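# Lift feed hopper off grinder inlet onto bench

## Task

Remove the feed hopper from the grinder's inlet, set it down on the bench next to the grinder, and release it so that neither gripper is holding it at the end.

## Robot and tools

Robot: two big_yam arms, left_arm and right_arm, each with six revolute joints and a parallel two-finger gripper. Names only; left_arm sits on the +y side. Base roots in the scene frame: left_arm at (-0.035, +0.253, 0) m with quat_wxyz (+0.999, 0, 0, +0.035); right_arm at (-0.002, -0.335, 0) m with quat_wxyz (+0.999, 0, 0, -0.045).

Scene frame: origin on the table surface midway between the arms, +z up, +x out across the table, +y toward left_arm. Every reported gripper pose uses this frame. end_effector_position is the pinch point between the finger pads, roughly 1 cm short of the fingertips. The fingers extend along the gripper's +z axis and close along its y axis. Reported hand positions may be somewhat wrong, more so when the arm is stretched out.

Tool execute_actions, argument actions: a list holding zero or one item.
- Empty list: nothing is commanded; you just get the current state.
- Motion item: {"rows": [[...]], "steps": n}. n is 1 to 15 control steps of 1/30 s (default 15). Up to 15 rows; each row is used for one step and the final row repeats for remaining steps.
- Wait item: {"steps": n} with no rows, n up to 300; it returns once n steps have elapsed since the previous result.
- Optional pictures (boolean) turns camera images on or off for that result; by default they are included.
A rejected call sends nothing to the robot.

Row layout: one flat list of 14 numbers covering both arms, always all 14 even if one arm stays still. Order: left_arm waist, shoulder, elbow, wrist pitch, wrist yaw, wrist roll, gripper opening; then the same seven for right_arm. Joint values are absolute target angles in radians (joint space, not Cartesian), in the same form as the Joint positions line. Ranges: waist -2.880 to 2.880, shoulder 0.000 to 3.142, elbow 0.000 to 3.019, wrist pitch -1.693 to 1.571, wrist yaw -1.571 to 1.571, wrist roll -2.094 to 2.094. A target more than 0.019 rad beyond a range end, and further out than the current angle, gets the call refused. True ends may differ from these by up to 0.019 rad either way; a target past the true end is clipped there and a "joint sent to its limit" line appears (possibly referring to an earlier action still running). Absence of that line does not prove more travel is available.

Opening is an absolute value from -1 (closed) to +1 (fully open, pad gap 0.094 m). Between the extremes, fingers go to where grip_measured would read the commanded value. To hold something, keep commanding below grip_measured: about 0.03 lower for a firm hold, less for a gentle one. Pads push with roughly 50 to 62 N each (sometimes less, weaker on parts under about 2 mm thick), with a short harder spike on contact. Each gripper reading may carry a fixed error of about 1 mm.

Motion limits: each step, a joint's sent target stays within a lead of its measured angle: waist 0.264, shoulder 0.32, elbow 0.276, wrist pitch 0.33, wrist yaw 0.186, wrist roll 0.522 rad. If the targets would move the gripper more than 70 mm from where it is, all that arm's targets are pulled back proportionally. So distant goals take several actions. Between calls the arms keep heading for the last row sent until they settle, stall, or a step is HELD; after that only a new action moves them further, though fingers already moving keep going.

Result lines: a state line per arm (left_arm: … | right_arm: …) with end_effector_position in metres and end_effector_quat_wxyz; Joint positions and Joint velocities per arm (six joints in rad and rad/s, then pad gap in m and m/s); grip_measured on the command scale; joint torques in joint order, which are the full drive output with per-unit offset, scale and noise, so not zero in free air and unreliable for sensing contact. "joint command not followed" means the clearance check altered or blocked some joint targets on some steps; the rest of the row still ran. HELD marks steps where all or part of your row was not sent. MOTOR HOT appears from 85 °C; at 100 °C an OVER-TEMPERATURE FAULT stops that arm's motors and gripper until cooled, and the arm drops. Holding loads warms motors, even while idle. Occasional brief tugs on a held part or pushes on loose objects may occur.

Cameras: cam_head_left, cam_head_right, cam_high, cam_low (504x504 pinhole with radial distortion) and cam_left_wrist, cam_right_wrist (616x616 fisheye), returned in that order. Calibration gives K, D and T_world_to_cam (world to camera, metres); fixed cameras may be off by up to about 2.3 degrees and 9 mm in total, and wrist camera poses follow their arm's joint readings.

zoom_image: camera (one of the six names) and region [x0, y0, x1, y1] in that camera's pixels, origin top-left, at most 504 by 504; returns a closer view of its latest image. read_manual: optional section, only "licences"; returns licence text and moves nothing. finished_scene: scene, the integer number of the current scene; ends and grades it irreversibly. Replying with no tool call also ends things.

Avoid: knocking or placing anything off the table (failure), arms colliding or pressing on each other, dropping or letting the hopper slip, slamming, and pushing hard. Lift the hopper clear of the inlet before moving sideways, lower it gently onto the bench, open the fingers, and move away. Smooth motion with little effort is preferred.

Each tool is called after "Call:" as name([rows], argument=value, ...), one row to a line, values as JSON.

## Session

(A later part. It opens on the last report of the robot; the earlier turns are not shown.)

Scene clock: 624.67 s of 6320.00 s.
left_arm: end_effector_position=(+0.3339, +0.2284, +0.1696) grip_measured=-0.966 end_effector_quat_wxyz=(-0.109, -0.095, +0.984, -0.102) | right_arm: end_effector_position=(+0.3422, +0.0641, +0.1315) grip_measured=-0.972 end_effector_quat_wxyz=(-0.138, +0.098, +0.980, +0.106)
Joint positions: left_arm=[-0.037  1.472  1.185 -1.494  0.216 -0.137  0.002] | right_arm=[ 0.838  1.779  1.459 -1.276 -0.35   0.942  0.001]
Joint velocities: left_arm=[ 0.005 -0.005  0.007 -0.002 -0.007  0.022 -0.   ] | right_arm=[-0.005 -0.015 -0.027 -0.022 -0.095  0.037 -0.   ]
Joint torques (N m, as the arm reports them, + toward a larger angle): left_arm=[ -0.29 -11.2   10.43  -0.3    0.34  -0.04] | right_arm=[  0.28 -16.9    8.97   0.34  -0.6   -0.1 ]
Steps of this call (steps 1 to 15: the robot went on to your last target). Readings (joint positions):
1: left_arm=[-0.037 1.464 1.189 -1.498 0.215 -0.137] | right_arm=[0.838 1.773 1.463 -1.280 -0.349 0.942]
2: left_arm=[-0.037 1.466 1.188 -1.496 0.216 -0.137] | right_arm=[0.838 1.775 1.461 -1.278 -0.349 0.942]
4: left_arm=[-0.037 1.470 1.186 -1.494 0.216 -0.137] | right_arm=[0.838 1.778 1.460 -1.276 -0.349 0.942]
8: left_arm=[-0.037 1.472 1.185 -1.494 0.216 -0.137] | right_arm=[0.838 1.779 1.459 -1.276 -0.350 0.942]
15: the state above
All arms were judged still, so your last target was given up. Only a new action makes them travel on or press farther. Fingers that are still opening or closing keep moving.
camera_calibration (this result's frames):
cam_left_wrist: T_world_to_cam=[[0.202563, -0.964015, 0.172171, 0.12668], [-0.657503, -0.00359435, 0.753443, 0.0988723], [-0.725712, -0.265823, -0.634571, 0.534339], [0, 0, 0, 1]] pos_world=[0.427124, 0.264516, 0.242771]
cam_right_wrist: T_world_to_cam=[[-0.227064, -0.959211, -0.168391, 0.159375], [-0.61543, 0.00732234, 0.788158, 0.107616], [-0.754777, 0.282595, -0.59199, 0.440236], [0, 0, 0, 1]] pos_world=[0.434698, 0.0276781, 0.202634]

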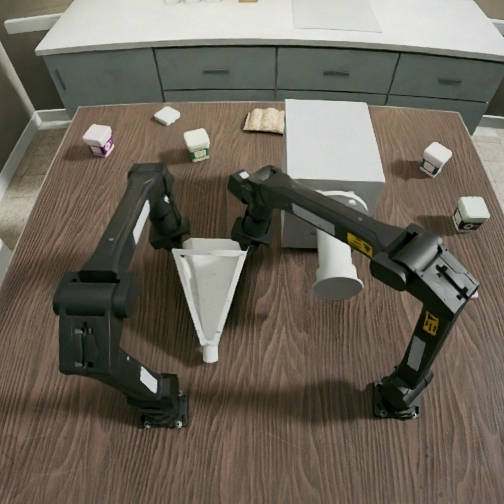

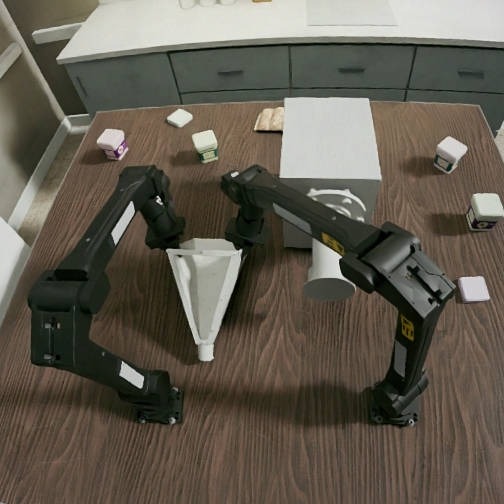

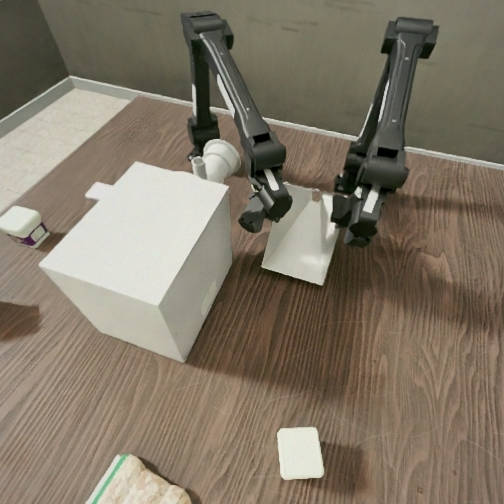

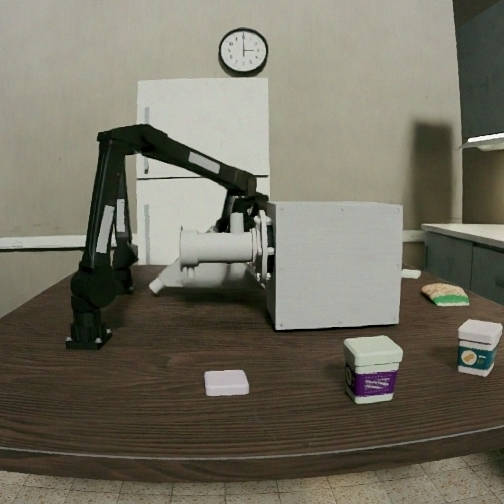

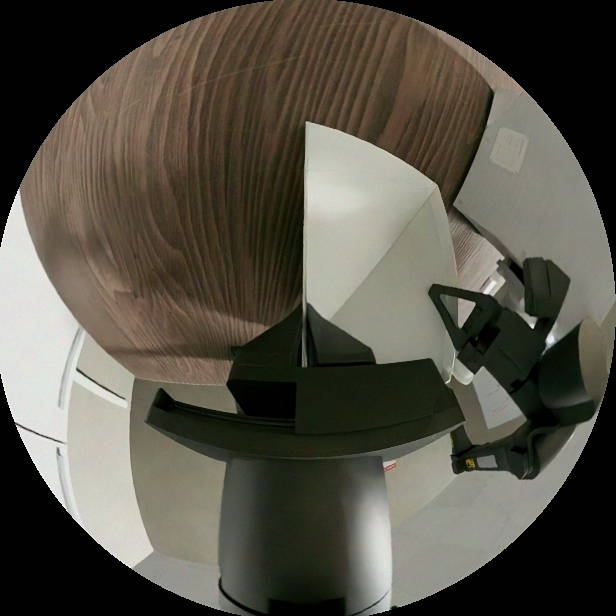

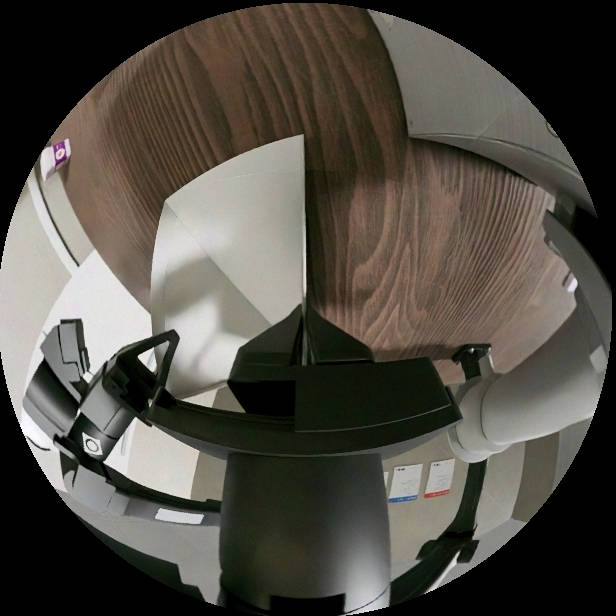

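Call:
execute_actions([
  {"rows":[[-0.022,1.456,1.2003,-1.496,0.22,-0.142,-1,0.832,1.779,1.4664,-1.278,-0.3644,0.935,-1],[-0.022,1.4571,1.1985,-1.497,0.22,-0.142,-1,0.832,1.78,1.4648,-1.278,-0.3668,0.935,-1],[-0.022,1.4581,1.1968,-1.498,0.22,-0.142,-1,0.832,1.781,1.4632,-1.278,-0.3692,0.935,-1],[-0.022,1.4592,1.1951,-1.499,0.22,-0.142,-1,0.832,1.782,1.4616,-1.278,-0.3716,0.935,-1],[-0.022,1.4602,1.1933,-1.5,0.22,-0.142,-1,0.832,1.783,1.46,-1.278,-0.374,0.935,-1],[-0.022,1.4612,1.1916,-1.501,0.22,-0.142,-1,0.832,1.784,1.4584,-1.278,-0.3764,0.935,-1],[-0.022,1.4623,1.1899,-1.502,0.22,-0.142,-1,0.832,1.785,1.4568,-1.278,-0.3788,0.935,-1],[-0.022,1.4633,1.1881,-1.503,0.22,-0.142,-1,0.832,1.786,1.4552,-1.278,-0.3812,0.935,-1],[-0.022,1.4644,1.1864,-1.504,0.22,-0.142,-1,0.832,1.787,1.4536,-1.278,-0.3836,0.935,-1],[-0.022,1.4654,1.1847,-1.505,0.22,-0.142,-1,0.832,1.788,1.452,-1.278,-0.386,0.935,-1],[-0.022,1.4664,1.1829,-1.506,0.22,-0.142,-1,0.832,1.789,1.4504,-1.278,-0.3884,0.935,-1],[-0.022,1.4675,1.1812,-1.507,0.22,-0.142,-1,0.832,1.79,1.4488,-1.278,-0.3908,0.935,-1],[-0.022,1.4685,1.1795,-1.508,0.22,-0.142,-1,0.832,1.791,1.4472,-1.278,-0.3932,0.935,-1],[-0.022,1.4696,1.1777,-1.509,0.22,-0.142,-1,0.832,1.792,1.4456,-1.278,-0.3956,0.935,-1],[-0.022,1.4706,1.176,-1.51,0.22,-0.142,-1,0.832,1.793,1.444,-1.278,-0.398,0.935,-1]],"steps":15},
], pictures=false)

Call:
execute_actions([
  {"steps":12},
])

Call:
zoom_image(camera="cam_low", region=[120, 200, 290, 330])

Scene clock: 648.20 s of 6320.00 s.
left_arm: end_effector_position=(+0.3270, +0.2279, +0.1601) grip_measured=-0.966 end_effector_quat_wxyz=(-0.124, -0.097, +0.982, -0.101) | right_arm: end_effector_position=(+0.3341, +0.0636, +0.1219) grip_measured=-0.972 end_effector_quat_wxyz=(-0.159, +0.099, +0.977, +0.107)
Joint positions: left_arm=[-0.037  1.481  1.165 -1.494  0.217 -0.137  0.002] | right_arm=[ 0.838  1.789  1.44  -1.274 -0.381  0.94   0.001]
Joint velocities: left_arm=[-0.024  0.044 -0.056 -0.002 -0.007 -0.007 -0.001] | right_arm=[-0.015  0.024 -0.046  0.042  0.022 -0.007 -0.   ]
Joint torques (N m, as the arm reports them, + toward a larger angle): left_arm=[ -0.29 -11.53  10.07  -1.02   0.3   -0.04] | right_arm=[  0.09 -16.66   8.5   -0.02  -0.72  -0.07]
Steps of this call (steps 1 to 90: nothing new was sent; then 20.03 s passed at rest; steps 91 to 105: all 15 steps of this action). Readings (joint positions):
91: left_arm=[-0.037 1.472 1.185 -1.494 0.216 -0.137] | right_arm=[0.838 1.779 1.459 -1.276 -0.350 0.942]
92: left_arm=[-0.037 1.472 1.185 -1.494 0.216 -0.137] | right_arm=[0.838 1.779 1.459 -1.276 -0.351 0.942]
94: left_arm=[-0.037 1.472 1.184 -1.494 0.216 -0.137] | right_arm=[0.838 1.779 1.458 -1.276 -0.353 0.942]
98: left_arm=[-0.037 1.472 1.177 -1.494 0.216 -0.137] | right_arm=[0.838 1.781 1.452 -1.275 -0.363 0.942]
105: the state above

Scene clock: 648.60 s of 6320.00 s.
left_arm: end_effector_position=(+0.3257, +0.2277, +0.1572) grip_measured=-0.966 end_effector_quat_wxyz=(-0.128, -0.097, +0.982, -0.101) | right_arm: end_effector_position=(+0.3326, +0.0632, +0.1189) grip_measured=-0.972 end_effector_quat_wxyz=(-0.163, +0.099, +0.976, +0.106)
Joint positions: left_arm=[-0.037  1.486  1.16  -1.494  0.218 -0.137  0.002] | right_arm=[ 0.838  1.793  1.437 -1.274 -0.386  0.939  0.001]
Joint velocities: left_arm=[ 0.005 -0.005  0.002 -0.007 -0.007 -0.007 -0.001] | right_arm=[-0.005 -0.005  0.002 -0.007  0.007 -0.081 -0.001]
Joint torques (N m, as the arm reports them, + toward a larger angle): left_arm=[ -0.21 -11.93  10.28  -1.03   0.24  -0.03] | right_arm=[  0.01 -16.77   8.74   0.37  -0.54  -0.08]
Steps of this call (steps 1 to 12: the robot went on to your last target). Readings (joint positions):
1: left_arm=[-0.037 1.482 1.163 -1.494 0.217 -0.137] | right_arm=[0.838 1.790 1.439 -1.274 -0.383 0.939]
2: left_arm=[-0.037 1.483 1.162 -1.494 0.217 -0.137] | right_arm=[0.838 1.791 1.438 -1.274 -0.384 0.939]
4: left_arm=[-0.037 1.485 1.160 -1.494 0.218 -0.137] | right_arm=[0.838 1.793 1.437 -1.274 -0.386 0.939]
8: left_arm=[-0.037 1.486 1.160 -1.494 0.218 -0.137] | right_arm=[0.838 1.793 1.437 -1.274 -0.386 0.939]
12: the state above
camera_calibration (this result's frames):
cam_left_wrist: T_world_to_cam=[[0.209657, -0.963309, 0.167569, 0.128094], [-0.627769, -0.00122623, 0.778399, 0.08869], [-0.749633, -0.268391, -0.604993, 0.524068], [0, 0, 0, 1]] pos_world=[0.42168, 0.264159, 0.226557]
cam_right_wrist: T_world_to_cam=[[-0.23357, -0.958958, -0.160764, 0.155464], [-0.575883, 0.00321146, 0.817526, 0.0952621], [-0.783456, 0.283531, -0.552998, 0.430714], [0, 0, 0, 1]] pos_world=[0.428617, 0.0266563, 0.185298]

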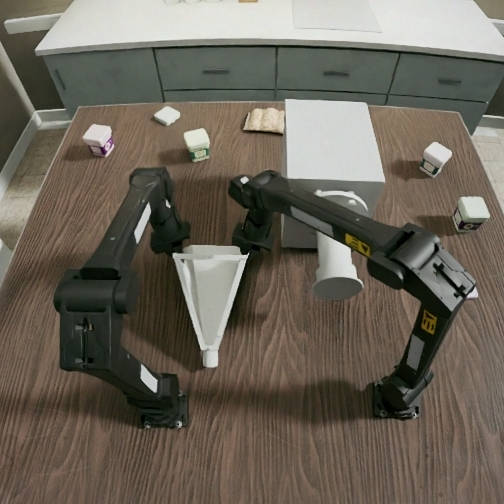

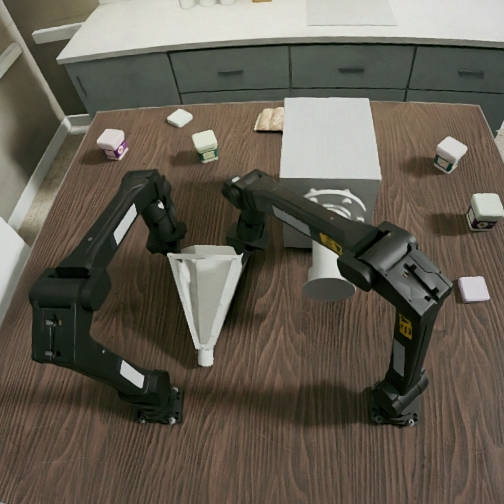

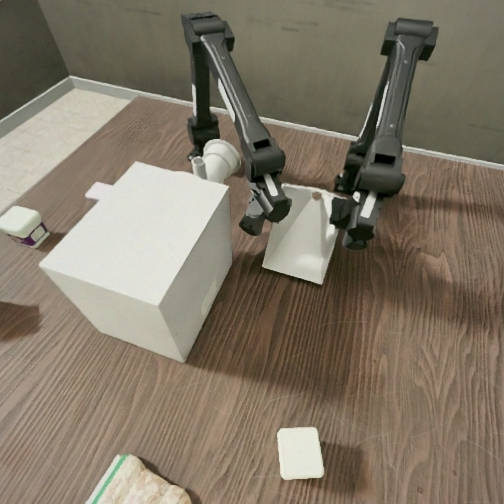

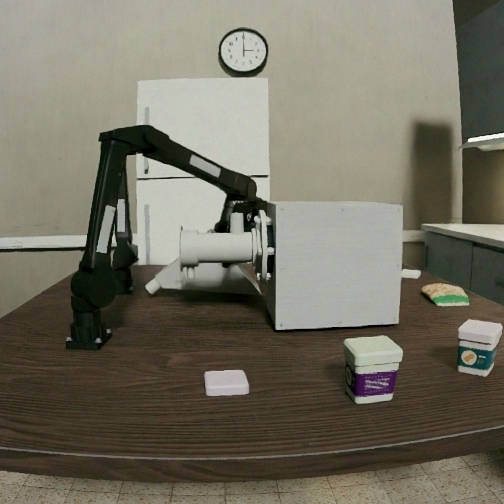

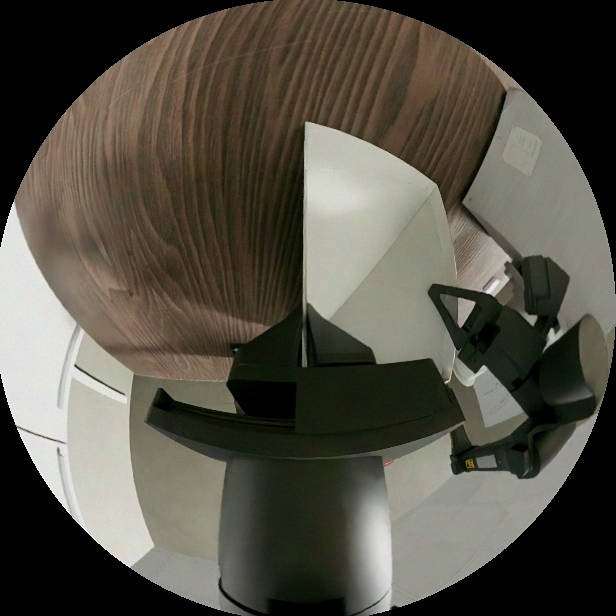

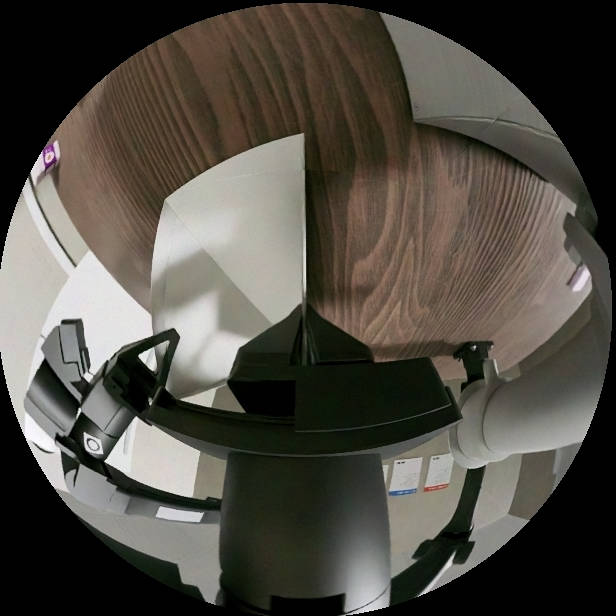

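Region (120, 200, 290, 330) of cam_low's 504x504 image, scaled by 2.965, with more detail than that image has; it fills the top 385 rows of this view, and the rest is white.

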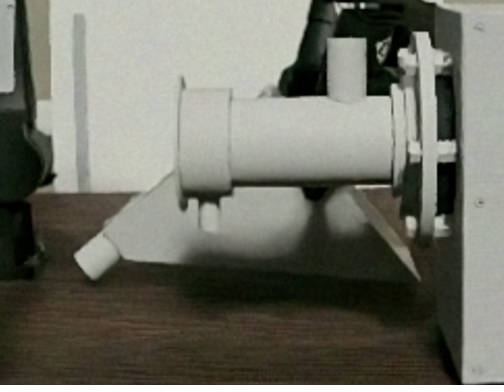

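Call:
execute_actions([
  {"rows":[[-0.022,1.4714,1.1746,-1.509,0.22,-0.142,-1,0.832,1.7938,1.4427,-1.2774,-0.3993,0.935,-1],[-0.022,1.4723,1.1732,-1.508,0.22,-0.142,-1,0.832,1.7946,1.4415,-1.2768,-0.4007,0.935,-1],[-0.022,1.4731,1.1718,-1.507,0.22,-0.142,-1,0.832,1.7954,1.4402,-1.2762,-0.402,0.935,-1],[-0.022,1.4739,1.1704,-1.506,0.22,-0.142,-1,0.832,1.7962,1.4389,-1.2756,-0.4033,0.935,-1],[-0.022,1.4748,1.169,-1.505,0.22,-0.142,-1,0.832,1.797,1.4377,-1.275,-0.4047,0.935,-1],[-0.022,1.4756,1.1676,-1.504,0.22,-0.142,-1,0.832,1.7978,1.4364,-1.2744,-0.406,0.935,-1],[-0.022,1.4764,1.1662,-1.503,0.22,-0.142,-1,0.832,1.7986,1.4351,-1.2738,-0.4073,0.935,-1],[-0.022,1.4773,1.1648,-1.502,0.22,-0.142,-1,0.832,1.7994,1.4339,-1.2732,-0.4087,0.935,-1],[-0.022,1.4781,1.1634,-1.501,0.22,-0.142,-1,0.832,1.8002,1.4326,-1.2726,-0.41,0.935,-1],[-0.022,1.4789,1.162,-1.5,0.22,-0.142,-1,0.832,1.801,1.4313,-1.272,-0.4113,0.935,-1],[-0.022,1.4798,1.1606,-1.499,0.22,-0.142,-1,0.832,1.8018,1.4301,-1.2714,-0.4127,0.935,-1],[-0.022,1.4806,1.1592,-1.498,0.22,-0.142,-1,0.832,1.8026,1.4288,-1.2708,-0.414,0.935,-1],[-0.022,1.4815,1.1578,-1.497,0.22,-0.142,-1,0.832,1.8034,1.4275,-1.2702,-0.4153,0.935,-1],[-0.022,1.4823,1.1564,-1.496,0.22,-0.142,-1,0.832,1.8042,1.4263,-1.2696,-0.4167,0.935,-1],[-0.022,1.4831,1.155,-1.495,0.22,-0.142,-1,0.832,1.805,1.425,-1.269,-0.418,0.935,-1]],"steps":15},
], pictures=false)

Call:
execute_actions([
  {"steps":12},
])

Call:
zoom_image(camera="cam_low", region=[120, 200, 290, 330])

Scene clock: 663.17 s of 6320.00 s.
left_arm: end_effector_position=(+0.3211, +0.2274, +0.1501) grip_measured=-0.966 end_effector_quat_wxyz=(-0.138, -0.098, +0.980, -0.101) | right_arm: end_effector_position=(+0.3278, +0.0628, +0.1113) grip_measured=-0.972 end_effector_quat_wxyz=(-0.174, +0.099, +0.974, +0.107)
Joint positions: left_arm=[-0.037  1.493  1.146 -1.491  0.219 -0.137  0.002] | right_arm=[ 0.838  1.8    1.422 -1.266 -0.405  0.935  0.001]
Joint velocities: left_arm=[-0.005  0.015 -0.051  0.027  0.007  0.007 -0.   ] | right_arm=[-0.005  0.024 -0.032  0.012  0.007  0.022 -0.001]
Joint torques (N m, as the arm reports them, + toward a larger angle): left_arm=[ -0.32 -11.73   9.93  -0.64   0.16  -0.04] | right_arm=[  0.27 -16.53   8.89   0.22  -0.63  -0.01]
Steps of this call (steps 1 to 15: the robot went on to your last target; steps 16 to 90: nothing new was sent; then 11.07 s passed at rest; steps 91 to 105: all 15 steps of this action). Readings (joint positions):
91: left_arm=[-0.037 1.486 1.160 -1.494 0.218 -0.137] | right_arm=[0.838 1.793 1.437 -1.274 -0.386 0.939]
92: left_arm=[-0.037 1.486 1.160 -1.494 0.218 -0.137] | right_arm=[0.838 1.793 1.437 -1.274 -0.386 0.939]
94: left_arm=[-0.037 1.486 1.160 -1.494 0.218 -0.137] | right_arm=[0.838 1.793 1.436 -1.273 -0.387 0.938]
98: left_arm=[-0.037 1.486 1.155 -1.494 0.218 -0.137] | right_arm=[0.838 1.794 1.431 -1.271 -0.394 0.937]
105: the state above

Scene clock: 663.57 s of 6320.00 s.
left_arm: end_effector_position=(+0.3205, +0.2272, +0.1475) grip_measured=-0.966 end_effector_quat_wxyz=(-0.141, -0.098, +0.980, -0.102) | right_arm: end_effector_position=(+0.3271, +0.0627, +0.1088) grip_measured=-0.972 end_effector_quat_wxyz=(-0.176, +0.099, +0.974, +0.106)
Joint positions: left_arm=[-0.037  1.498  1.142 -1.489  0.22  -0.137  0.002] | right_arm=[ 0.838  1.804  1.419 -1.264 -0.407  0.934  0.001]
Joint velocities: left_arm=[-0.024 -0.005 -0.017 -0.012 -0.022  0.051 -0.001] | right_arm=[ 0.005 -0.005 -0.007  0.007  0.051  0.022  0.   ]
Joint torques (N m, as the arm reports them, + toward a larger angle): left_arm=[ -0.3  -11.91   9.84  -0.64   0.18  -0.03] | right_arm=[  0.06 -16.26   8.47   0.3   -0.63   0.08]
Steps of this call (steps 1 to 12: the robot went on to your last target). Readings (joint positions):
1: left_arm=[-0.037 1.495 1.144 -1.490 0.219 -0.137] | right_arm=[0.838 1.801 1.421 -1.265 -0.406 0.935]
2: left_arm=[-0.037 1.496 1.143 -1.490 0.220 -0.137] | right_arm=[0.838 1.802 1.420 -1.265 -0.406 0.935]
4: left_arm=[-0.037 1.497 1.142 -1.489 0.220 -0.137] | right_arm=[0.838 1.803 1.419 -1.265 -0.407 0.934]
8: left_arm=[-0.037 1.498 1.142 -1.489 0.220 -0.137] | right_arm=[0.838 1.804 1.419 -1.264 -0.407 0.934]
12: the state above
camera_calibration (this result's frames):
cam_left_wrist: T_world_to_cam=[[0.214303, -0.962759, 0.16483, 0.12911], [-0.608034, 0.000578741, 0.793911, 0.0839389], [-0.76444, -0.27036, -0.585266, 0.516507], [0, 0, 0, 1]] pos_world=[0.418207, 0.263896, 0.214373]
cam_right_wrist: T_world_to_cam=[[-0.235548, -0.958898, -0.158217, 0.152374], [-0.553661, -0.00139756, 0.832741, 0.0917284], [-0.798734, 0.283749, -0.530575, 0.423515], [0, 0, 0, 1]] pos_world=[0.424953, 0.0260676, 0.172429]

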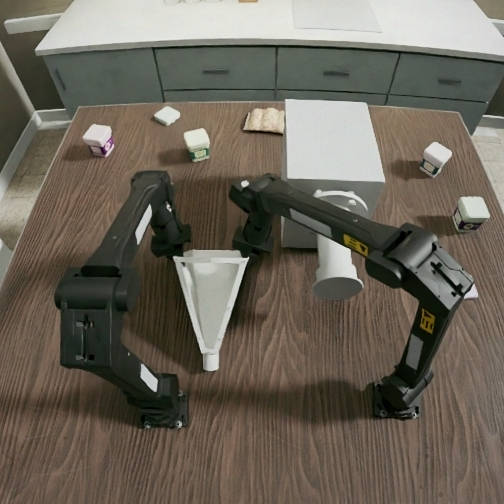

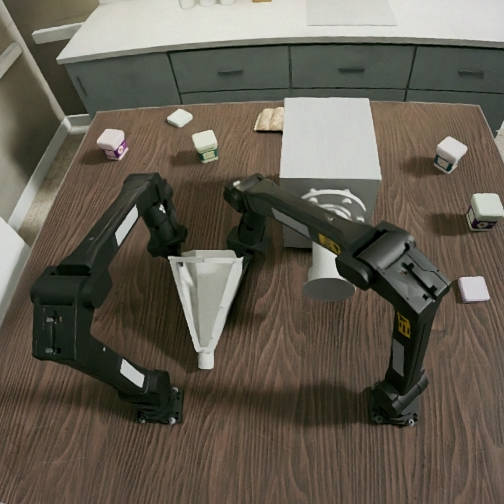

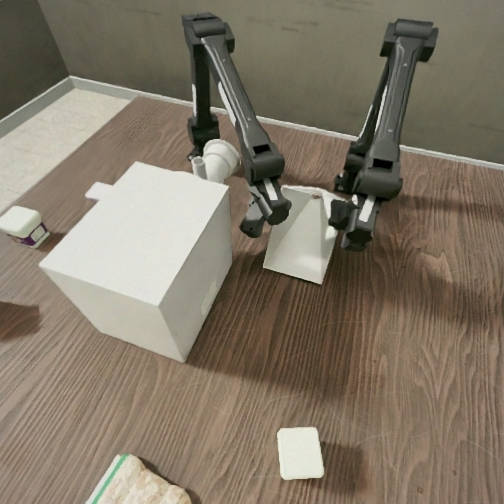

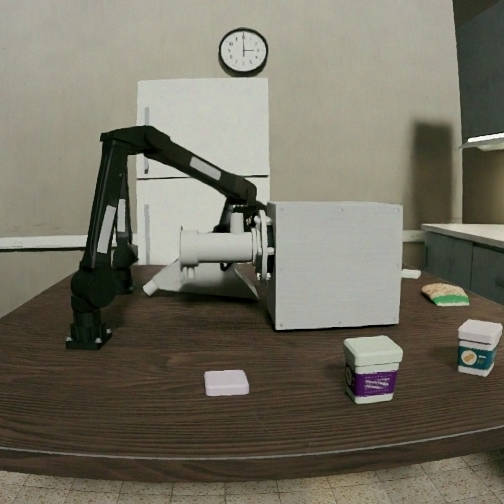

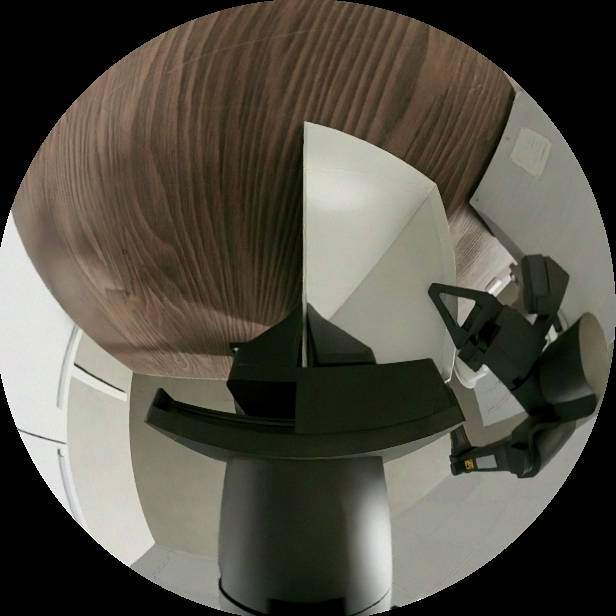

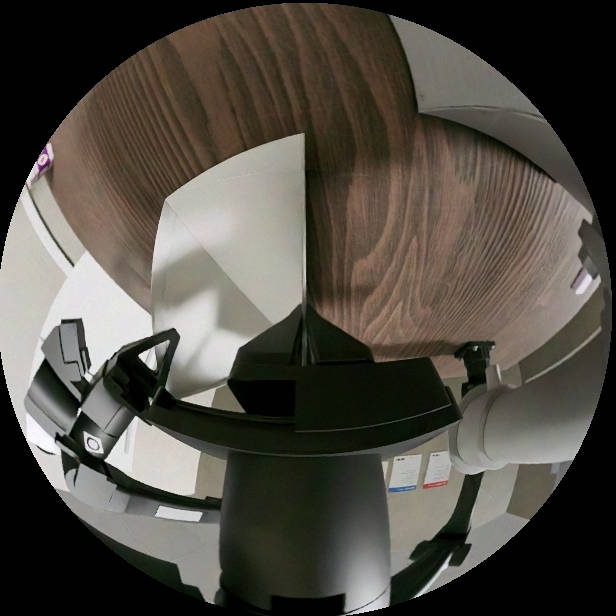

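Region (120, 200, 290, 330) of cam_low's 504x504 image, scaled by 2.965, with more detail than that image has; it fills the top 385 rows of this view, and the rest is white.

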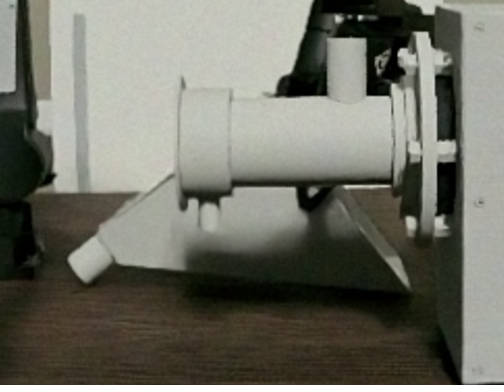

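Call:
execute_actions([
  {"rows":[[-0.022,1.4838,1.1539,-1.4932,0.22,-0.142,-1,0.832,1.8057,1.4239,-1.2673,-0.418,0.935,-1],[-0.022,1.4845,1.1527,-1.4913,0.22,-0.142,-1,0.832,1.8063,1.4229,-1.2655,-0.418,0.935,-1],[-0.022,1.4852,1.1516,-1.4895,0.22,-0.142,-1,0.832,1.807,1.4218,-1.2638,-0.418,0.935,-1],[-0.022,1.4859,1.1505,-1.4877,0.22,-0.142,-1,0.832,1.8077,1.4207,-1.2621,-0.418,0.935,-1],[-0.022,1.4866,1.1493,-1.4858,0.22,-0.142,-1,0.832,1.8083,1.4197,-1.2603,-0.418,0.935,-1],[-0.022,1.4873,1.1482,-1.484,0.22,-0.142,-1,0.832,1.809,1.4186,-1.2586,-0.418,0.935,-1],[-0.022,1.488,1.1471,-1.4822,0.22,-0.142,-1,0.832,1.8097,1.4175,-1.2569,-0.418,0.935,-1],[-0.022,1.4887,1.1459,-1.4803,0.22,-0.142,-1,0.832,1.8103,1.4165,-1.2551,-0.418,0.935,-1],[-0.022,1.4894,1.1448,-1.4785,0.22,-0.142,-1,0.832,1.811,1.4154,-1.2534,-0.418,0.935,-1],[-0.022,1.4901,1.1437,-1.4767,0.22,-0.142,-1,0.832,1.8117,1.4143,-1.2517,-0.418,0.935,-1],[-0.022,1.4908,1.1425,-1.4748,0.22,-0.142,-1,0.832,1.8123,1.4133,-1.2499,-0.418,0.935,-1],[-0.022,1.4915,1.1414,-1.473,0.22,-0.142,-1,0.832,1.813,1.4122,-1.2482,-0.418,0.935,-1],[-0.022,1.4922,1.1403,-1.4712,0.22,-0.142,-1,0.832,1.8137,1.4111,-1.2465,-0.418,0.935,-1],[-0.022,1.4929,1.1391,-1.4693,0.22,-0.142,-1,0.832,1.8143,1.4101,-1.2447,-0.418,0.935,-1],[-0.022,1.4936,1.138,-1.4675,0.22,-0.142,-1,0.832,1.815,1.409,-1.243,-0.418,0.935,-1]],"steps":15},
], pictures=false)

Call:
execute_actions([
  {"steps":12},
])

Call:
zoom_image(camera="cam_low", region=[120, 200, 290, 330])

Scene clock: 673.57 s of 6320.00 s.
left_arm: end_effector_position=(+0.3209, +0.2272, +0.1398) grip_measured=-0.966 end_effector_quat_wxyz=(-0.140, -0.098, +0.980, -0.102) | right_arm: end_effector_position=(+0.3272, +0.0627, +0.1010) grip_measured=-0.972 end_effector_quat_wxyz=(-0.175, +0.099, +0.974, +0.107)
Joint positions: left_arm=[-0.037  1.504  1.128 -1.466  0.22  -0.137  0.002] | right_arm=[ 0.838  1.81   1.407 -1.243 -0.407  0.934  0.001]
Joint velocities: left_arm=[-0.005  0.024 -0.017  0.037  0.022 -0.022 -0.   ] | right_arm=[-0.005  0.024 -0.022  0.022  0.007 -0.081 -0.   ]
Joint torques (N m, as the arm reports them, + toward a larger angle): left_arm=[ -0.18 -12.12   9.63  -0.61   0.18  -0.06] | right_arm=[ -0.1  -17.18   8.39   0.61  -0.58   0.01]
Steps of this call (steps 1 to 15: the robot went on to your last target; steps 16 to 90: nothing new was sent; then 6.50 s passed at rest; steps 91 to 105: all 15 steps of this action). Readings (joint positions):
91: left_arm=[-0.037 1.498 1.142 -1.489 0.220 -0.137] | right_arm=[0.838 1.804 1.419 -1.264 -0.407 0.934]
92: left_arm=[-0.037 1.498 1.142 -1.488 0.220 -0.137] | right_arm=[0.838 1.804 1.419 -1.264 -0.407 0.934]
94: left_arm=[-0.037 1.498 1.141 -1.486 0.220 -0.137] | right_arm=[0.838 1.804 1.418 -1.262 -0.407 0.934]
98: left_arm=[-0.037 1.498 1.136 -1.479 0.220 -0.137] | right_arm=[0.838 1.805 1.413 -1.255 -0.407 0.934]
105: the state above

Scene clock: 673.97 s of 6320.00 s.
left_arm: end_effector_position=(+0.3206, +0.2272, +0.1389) grip_measured=-0.966 end_effector_quat_wxyz=(-0.141, -0.098, +0.980, -0.102) | right_arm: end_effector_position=(+0.3268, +0.0627, +0.1000) grip_measured=-0.972 end_effector_quat_wxyz=(-0.176, +0.099, +0.974, +0.107)
Joint positions: left_arm=[-0.037  1.506  1.127 -1.465  0.22  -0.137  0.002] | right_arm=[ 0.838  1.811  1.405 -1.241 -0.408  0.934  0.001]
Joint velocities: left_arm=[ 0.005  0.005  0.007 -0.012 -0.022  0.037  0.   ] | right_arm=[-0.005 -0.015 -0.007 -0.012 -0.037  0.081  0.001]
Joint torques (N m, as the arm reports them, + toward a larger angle): left_arm=[ -0.11 -11.97   9.57  -0.43   0.17  -0.03] | right_arm=[  0.04 -16.51   8.44   0.25  -0.53   0.01]
Steps of this call (steps 1 to 12: the robot went on to your last target). Readings (joint positions):
1: left_arm=[-0.037 1.505 1.128 -1.465 0.220 -0.137] | right_arm=[0.838 1.811 1.406 -1.242 -0.408 0.934]
2: left_arm=[-0.037 1.506 1.127 -1.465 0.220 -0.137] | right_arm=[0.838 1.811 1.405 -1.241 -0.408 0.934]
4: left_arm=[-0.037 1.506 1.127 -1.465 0.220 -0.137] | right_arm=[0.838 1.811 1.405 -1.241 -0.408 0.934]
8: left_arm=[-0.037 1.506 1.127 -1.465 0.220 -0.137] | right_arm=[0.838 1.811 1.405 -1.241 -0.408 0.934]
12: the state above
camera_calibration (this result's frames):
cam_left_wrist: T_world_to_cam=[[0.21424, -0.962761, 0.1649, 0.130531], [-0.608337, 0.000568635, 0.793679, 0.0910205], [-0.764217, -0.270353, -0.585561, 0.511483], [0, 0, 0, 1]] pos_world=[0.41829, 0.263899, 0.205739]
cam_right_wrist: T_world_to_cam=[[-0.235692, -0.958568, -0.159986, 0.151123], [-0.553499, -0.00290899, 0.832845, 0.0988685], [-0.798804, 0.284847, -0.529881, 0.418474], [0, 0, 0, 1]] pos_world=[0.424621, 0.0259478, 0.163577]

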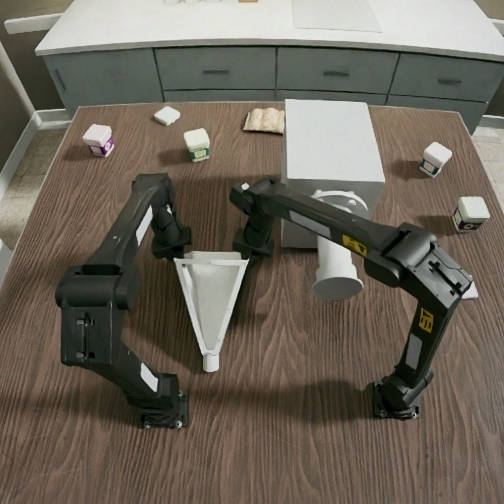

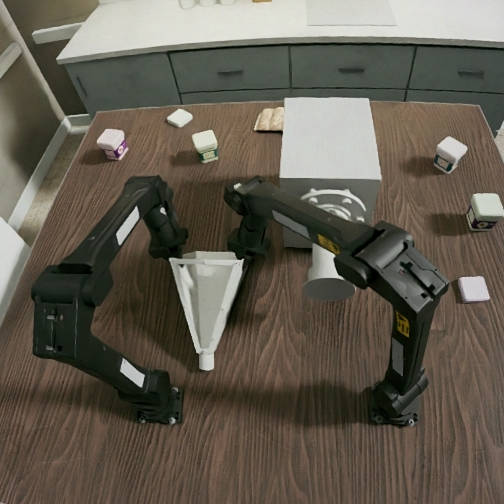

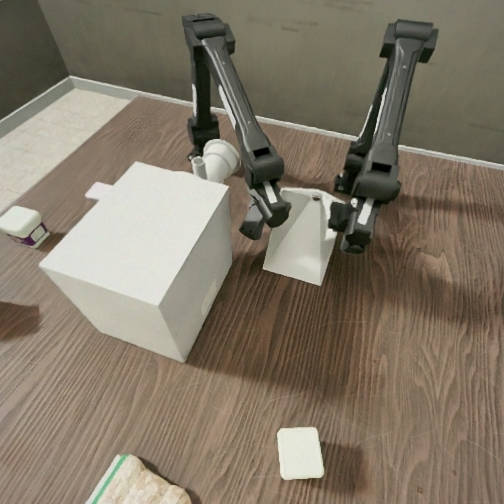

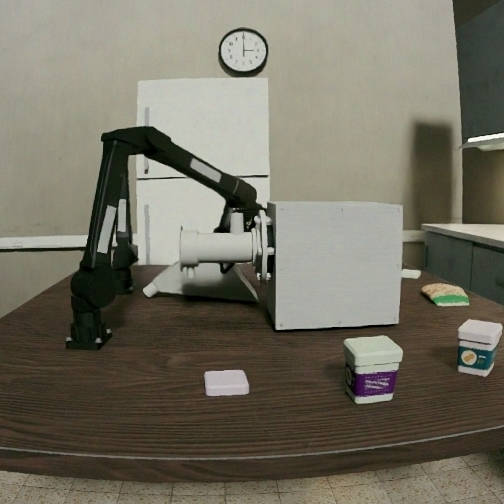

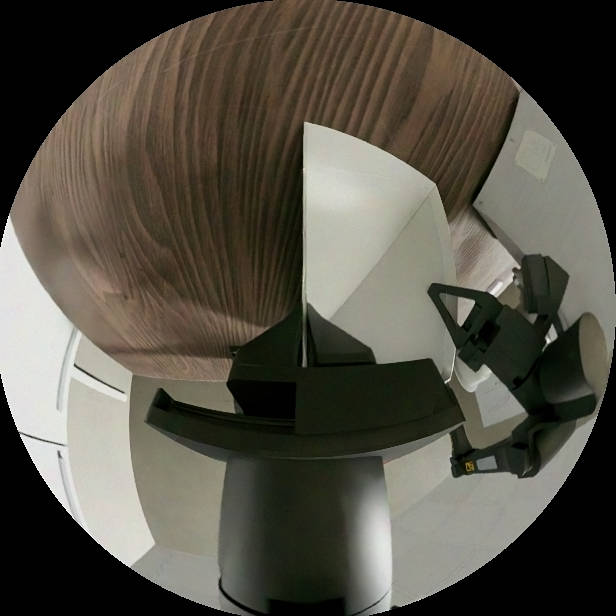

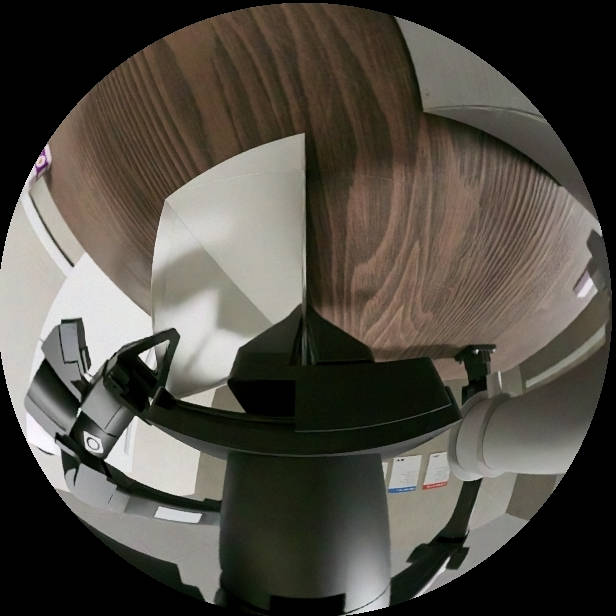

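Region (120, 200, 290, 330) of cam_low's 504x504 image, scaled by 2.965, with more detail than that image has; it fills the top 385 rows of this view, and the rest is white.

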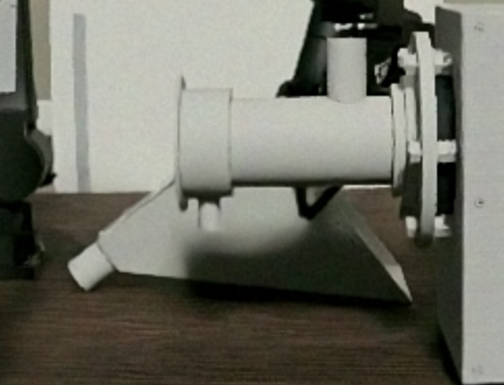

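Call:
execute_actions([
  {"rows":[[-0.022,1.4942,1.137,-1.466,0.22,-0.142,-1,0.832,1.8156,1.408,-1.2415,-0.418,0.935,-1],[-0.022,1.4948,1.136,-1.4645,0.22,-0.142,-1,0.832,1.8162,1.407,-1.24,-0.418,0.935,-1],[-0.022,1.4954,1.135,-1.463,0.22,-0.142,-1,0.832,1.8168,1.406,-1.2385,-0.418,0.935,-1],[-0.022,1.496,1.134,-1.4615,0.22,-0.142,-1,0.832,1.8174,1.405,-1.237,-0.418,0.935,-1],[-0.022,1.4966,1.133,-1.46,0.22,-0.142,-1,0.832,1.818,1.404,-1.2355,-0.418,0.935,-1],[-0.022,1.4972,1.132,-1.4585,0.22,-0.142,-1,0.832,1.8186,1.403,-1.234,-0.418,0.935,-1],[-0.022,1.4978,1.131,-1.457,0.22,-0.142,-1,0.832,1.8192,1.402,-1.2325,-0.418,0.935,-1],[-0.022,1.4984,1.13,-1.4555,0.22,-0.142,-1,0.832,1.8198,1.401,-1.231,-0.418,0.935,-1],[-0.022,1.499,1.129,-1.454,0.22,-0.142,-1,0.832,1.8204,1.4,-1.2295,-0.418,0.935,-1],[-0.022,1.4996,1.128,-1.4525,0.22,-0.142,-1,0.832,1.821,1.399,-1.228,-0.418,0.935,-1],[-0.022,1.5002,1.127,-1.451,0.22,-0.142,-1,0.832,1.8216,1.398,-1.2265,-0.418,0.935,-1],[-0.022,1.5008,1.126,-1.4495,0.22,-0.142,-1,0.832,1.8222,1.397,-1.225,-0.418,0.935,-1]],"steps":15},
], pictures=false)

Call:
execute_actions([
  {"steps":8},
])

Call:
zoom_image(camera="cam_low", region=[120, 200, 290, 330])

Scene clock: 683.40 s of 6320.00 s.
left_arm: end_effector_position=(+0.3210, +0.2272, +0.1371) grip_measured=-0.966 end_effector_quat_wxyz=(-0.139, -0.098, +0.980, -0.102) | right_arm: end_effector_position=(+0.3268, +0.0630, +0.0981) grip_measured=-0.972 end_effector_quat_wxyz=(-0.175, +0.098, +0.973, +0.109)
Joint positions: left_arm=[-0.037  1.506  1.123 -1.457  0.22  -0.137  0.002] | right_arm=[ 0.838  1.811  1.399 -1.231 -0.41   0.934  0.001]
Joint velocities: left_arm=[ 0.005 -0.005  0.007 -0.002 -0.037 -0.007 -0.001] | right_arm=[-0.005 -0.015 -0.012 -0.002 -0.022  0.022 -0.001]
Joint torques (N m, as the arm reports them, + toward a larger angle): left_arm=[ -0.19 -10.93   8.83  -0.02   0.2   -0.03] | right_arm=[  0.13 -14.6    8.06   0.74  -0.49  -0.03]
Steps of this call (steps 1 to 15: the robot went on to your last target; steps 16 to 90: nothing new was sent; then 5.93 s passed at rest; steps 91 to 105: all 15 steps of this action). Readings (joint positions):
91: left_arm=[-0.037 1.506 1.127 -1.465 0.220 -0.137] | right_arm=[0.838 1.811 1.405 -1.241 -0.408 0.934]
92: left_arm=[-0.037 1.506 1.127 -1.465 0.220 -0.137] | right_arm=[0.838 1.811 1.405 -1.241 -0.408 0.934]
94: left_arm=[-0.037 1.506 1.126 -1.463 0.220 -0.137] | right_arm=[0.838 1.811 1.404 -1.239 -0.408 0.934]
98: left_arm=[-0.037 1.506 1.125 -1.460 0.220 -0.137] | right_arm=[0.838 1.811 1.402 -1.235 -0.408 0.934]
105: the state above

Scene clock: 683.67 s of 6320.00 s.
left_arm: end_effector_position=(+0.3210, +0.2272, +0.1371) grip_measured=-0.966 end_effector_quat_wxyz=(-0.139, -0.098, +0.980, -0.102) | right_arm: end_effector_position=(+0.3268, +0.0630, +0.0981) grip_measured=-0.972 end_effector_quat_wxyz=(-0.175, +0.098, +0.973, +0.109)
Joint positions: left_arm=[-0.037  1.506  1.123 -1.457  0.22  -0.137  0.002] | right_arm=[ 0.838  1.811  1.399 -1.231 -0.41   0.934  0.001]
Joint velocities: left_arm=[-0.015  0.005 -0.002  0.002  0.022  0.022 -0.   ] | right_arm=[ 0.005  0.005 -0.012  0.002 -0.037 -0.081  0.   ]
Joint torques (N m, as the arm reports them, + toward a larger angle): left_arm=[ -0.28 -11.43   8.87  -0.01   0.17  -0.03] | right_arm=[  0.05 -15.98   7.98   0.72  -0.51   0.03]
Steps of this call (steps 1 to 8: the robot went on to your last target). Readings (joint positions):
1: left_arm=[-0.037 1.506 1.123 -1.457 0.220 -0.137] | right_arm=[0.838 1.811 1.399 -1.231 -0.410 0.934]
2: left_arm=[-0.037 1.506 1.123 -1.457 0.220 -0.137] | right_arm=[0.838 1.811 1.399 -1.231 -0.410 0.934]
4: left_arm=[-0.037 1.506 1.123 -1.457 0.220 -0.137] | right_arm=[0.838 1.811 1.399 -1.231 -0.410 0.934]
8: the state above
camera_calibration (this result's frames):
cam_left_wrist: T_world_to_cam=[[0.213547, -0.962784, 0.165662, 0.130875], [-0.61166, 0.000457667, 0.791121, 0.0940922], [-0.761754, -0.27027, -0.588799, 0.510382], [0, 0, 0, 1]] pos_world=[0.41839, 0.263902, 0.204393]
cam_right_wrist: T_world_to_cam=[[-0.235379, -0.957813, -0.1649, 0.151501], [-0.555664, -0.00658062, 0.831381, 0.101632], [-0.797393, 0.287318, -0.530673, 0.416811], [0, 0, 0, 1]] pos_world=[0.424495, 0.0260206, 0.161678]

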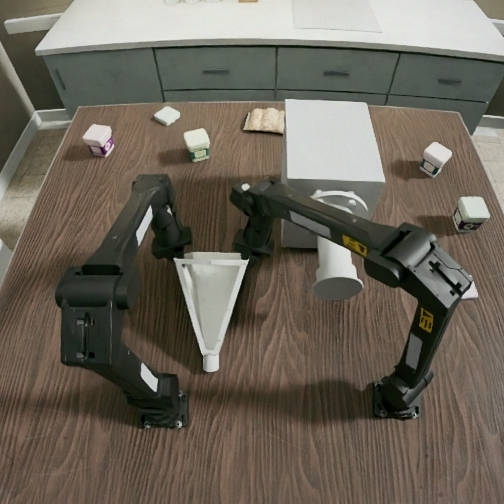

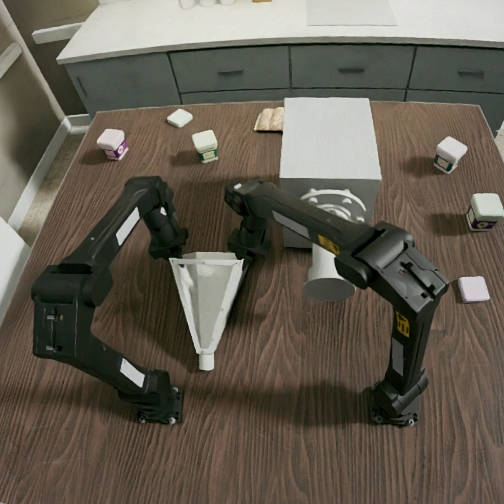

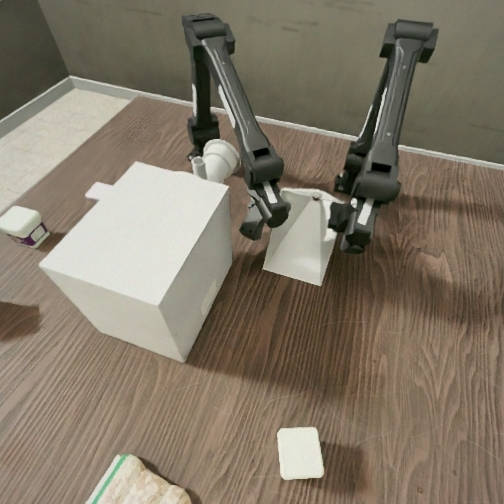

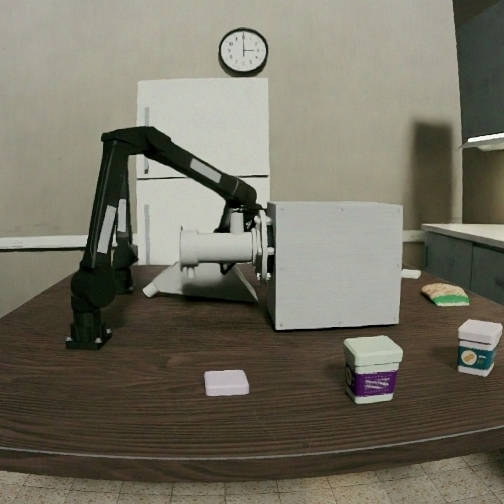

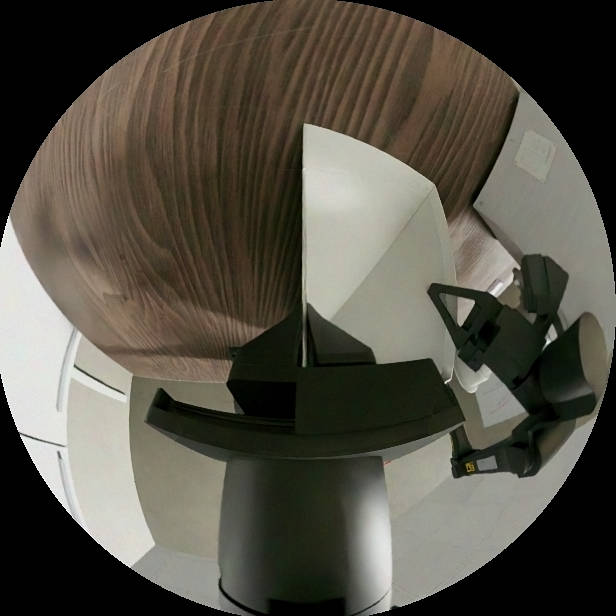

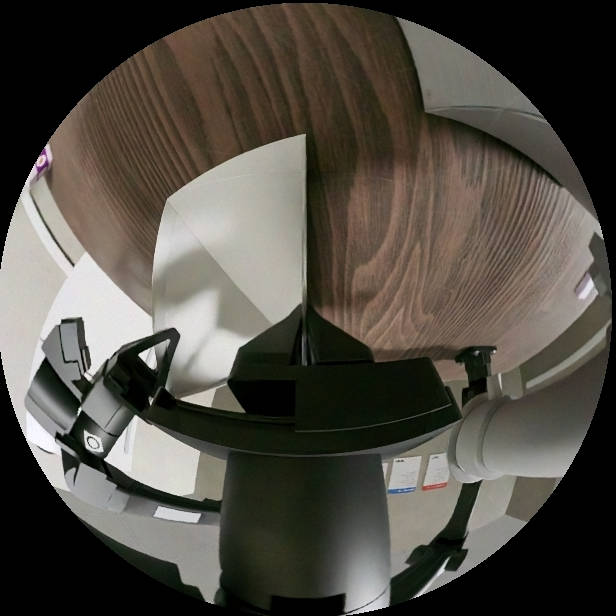

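Region (120, 200, 290, 330) of cam_low's 504x504 image, scaled by 2.965, with more detail than that image has; it fills the top 385 rows of this view, and the rest is white.

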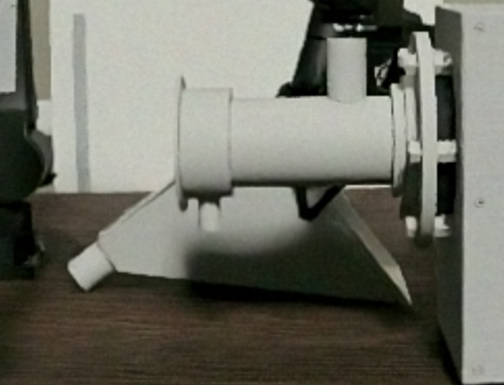

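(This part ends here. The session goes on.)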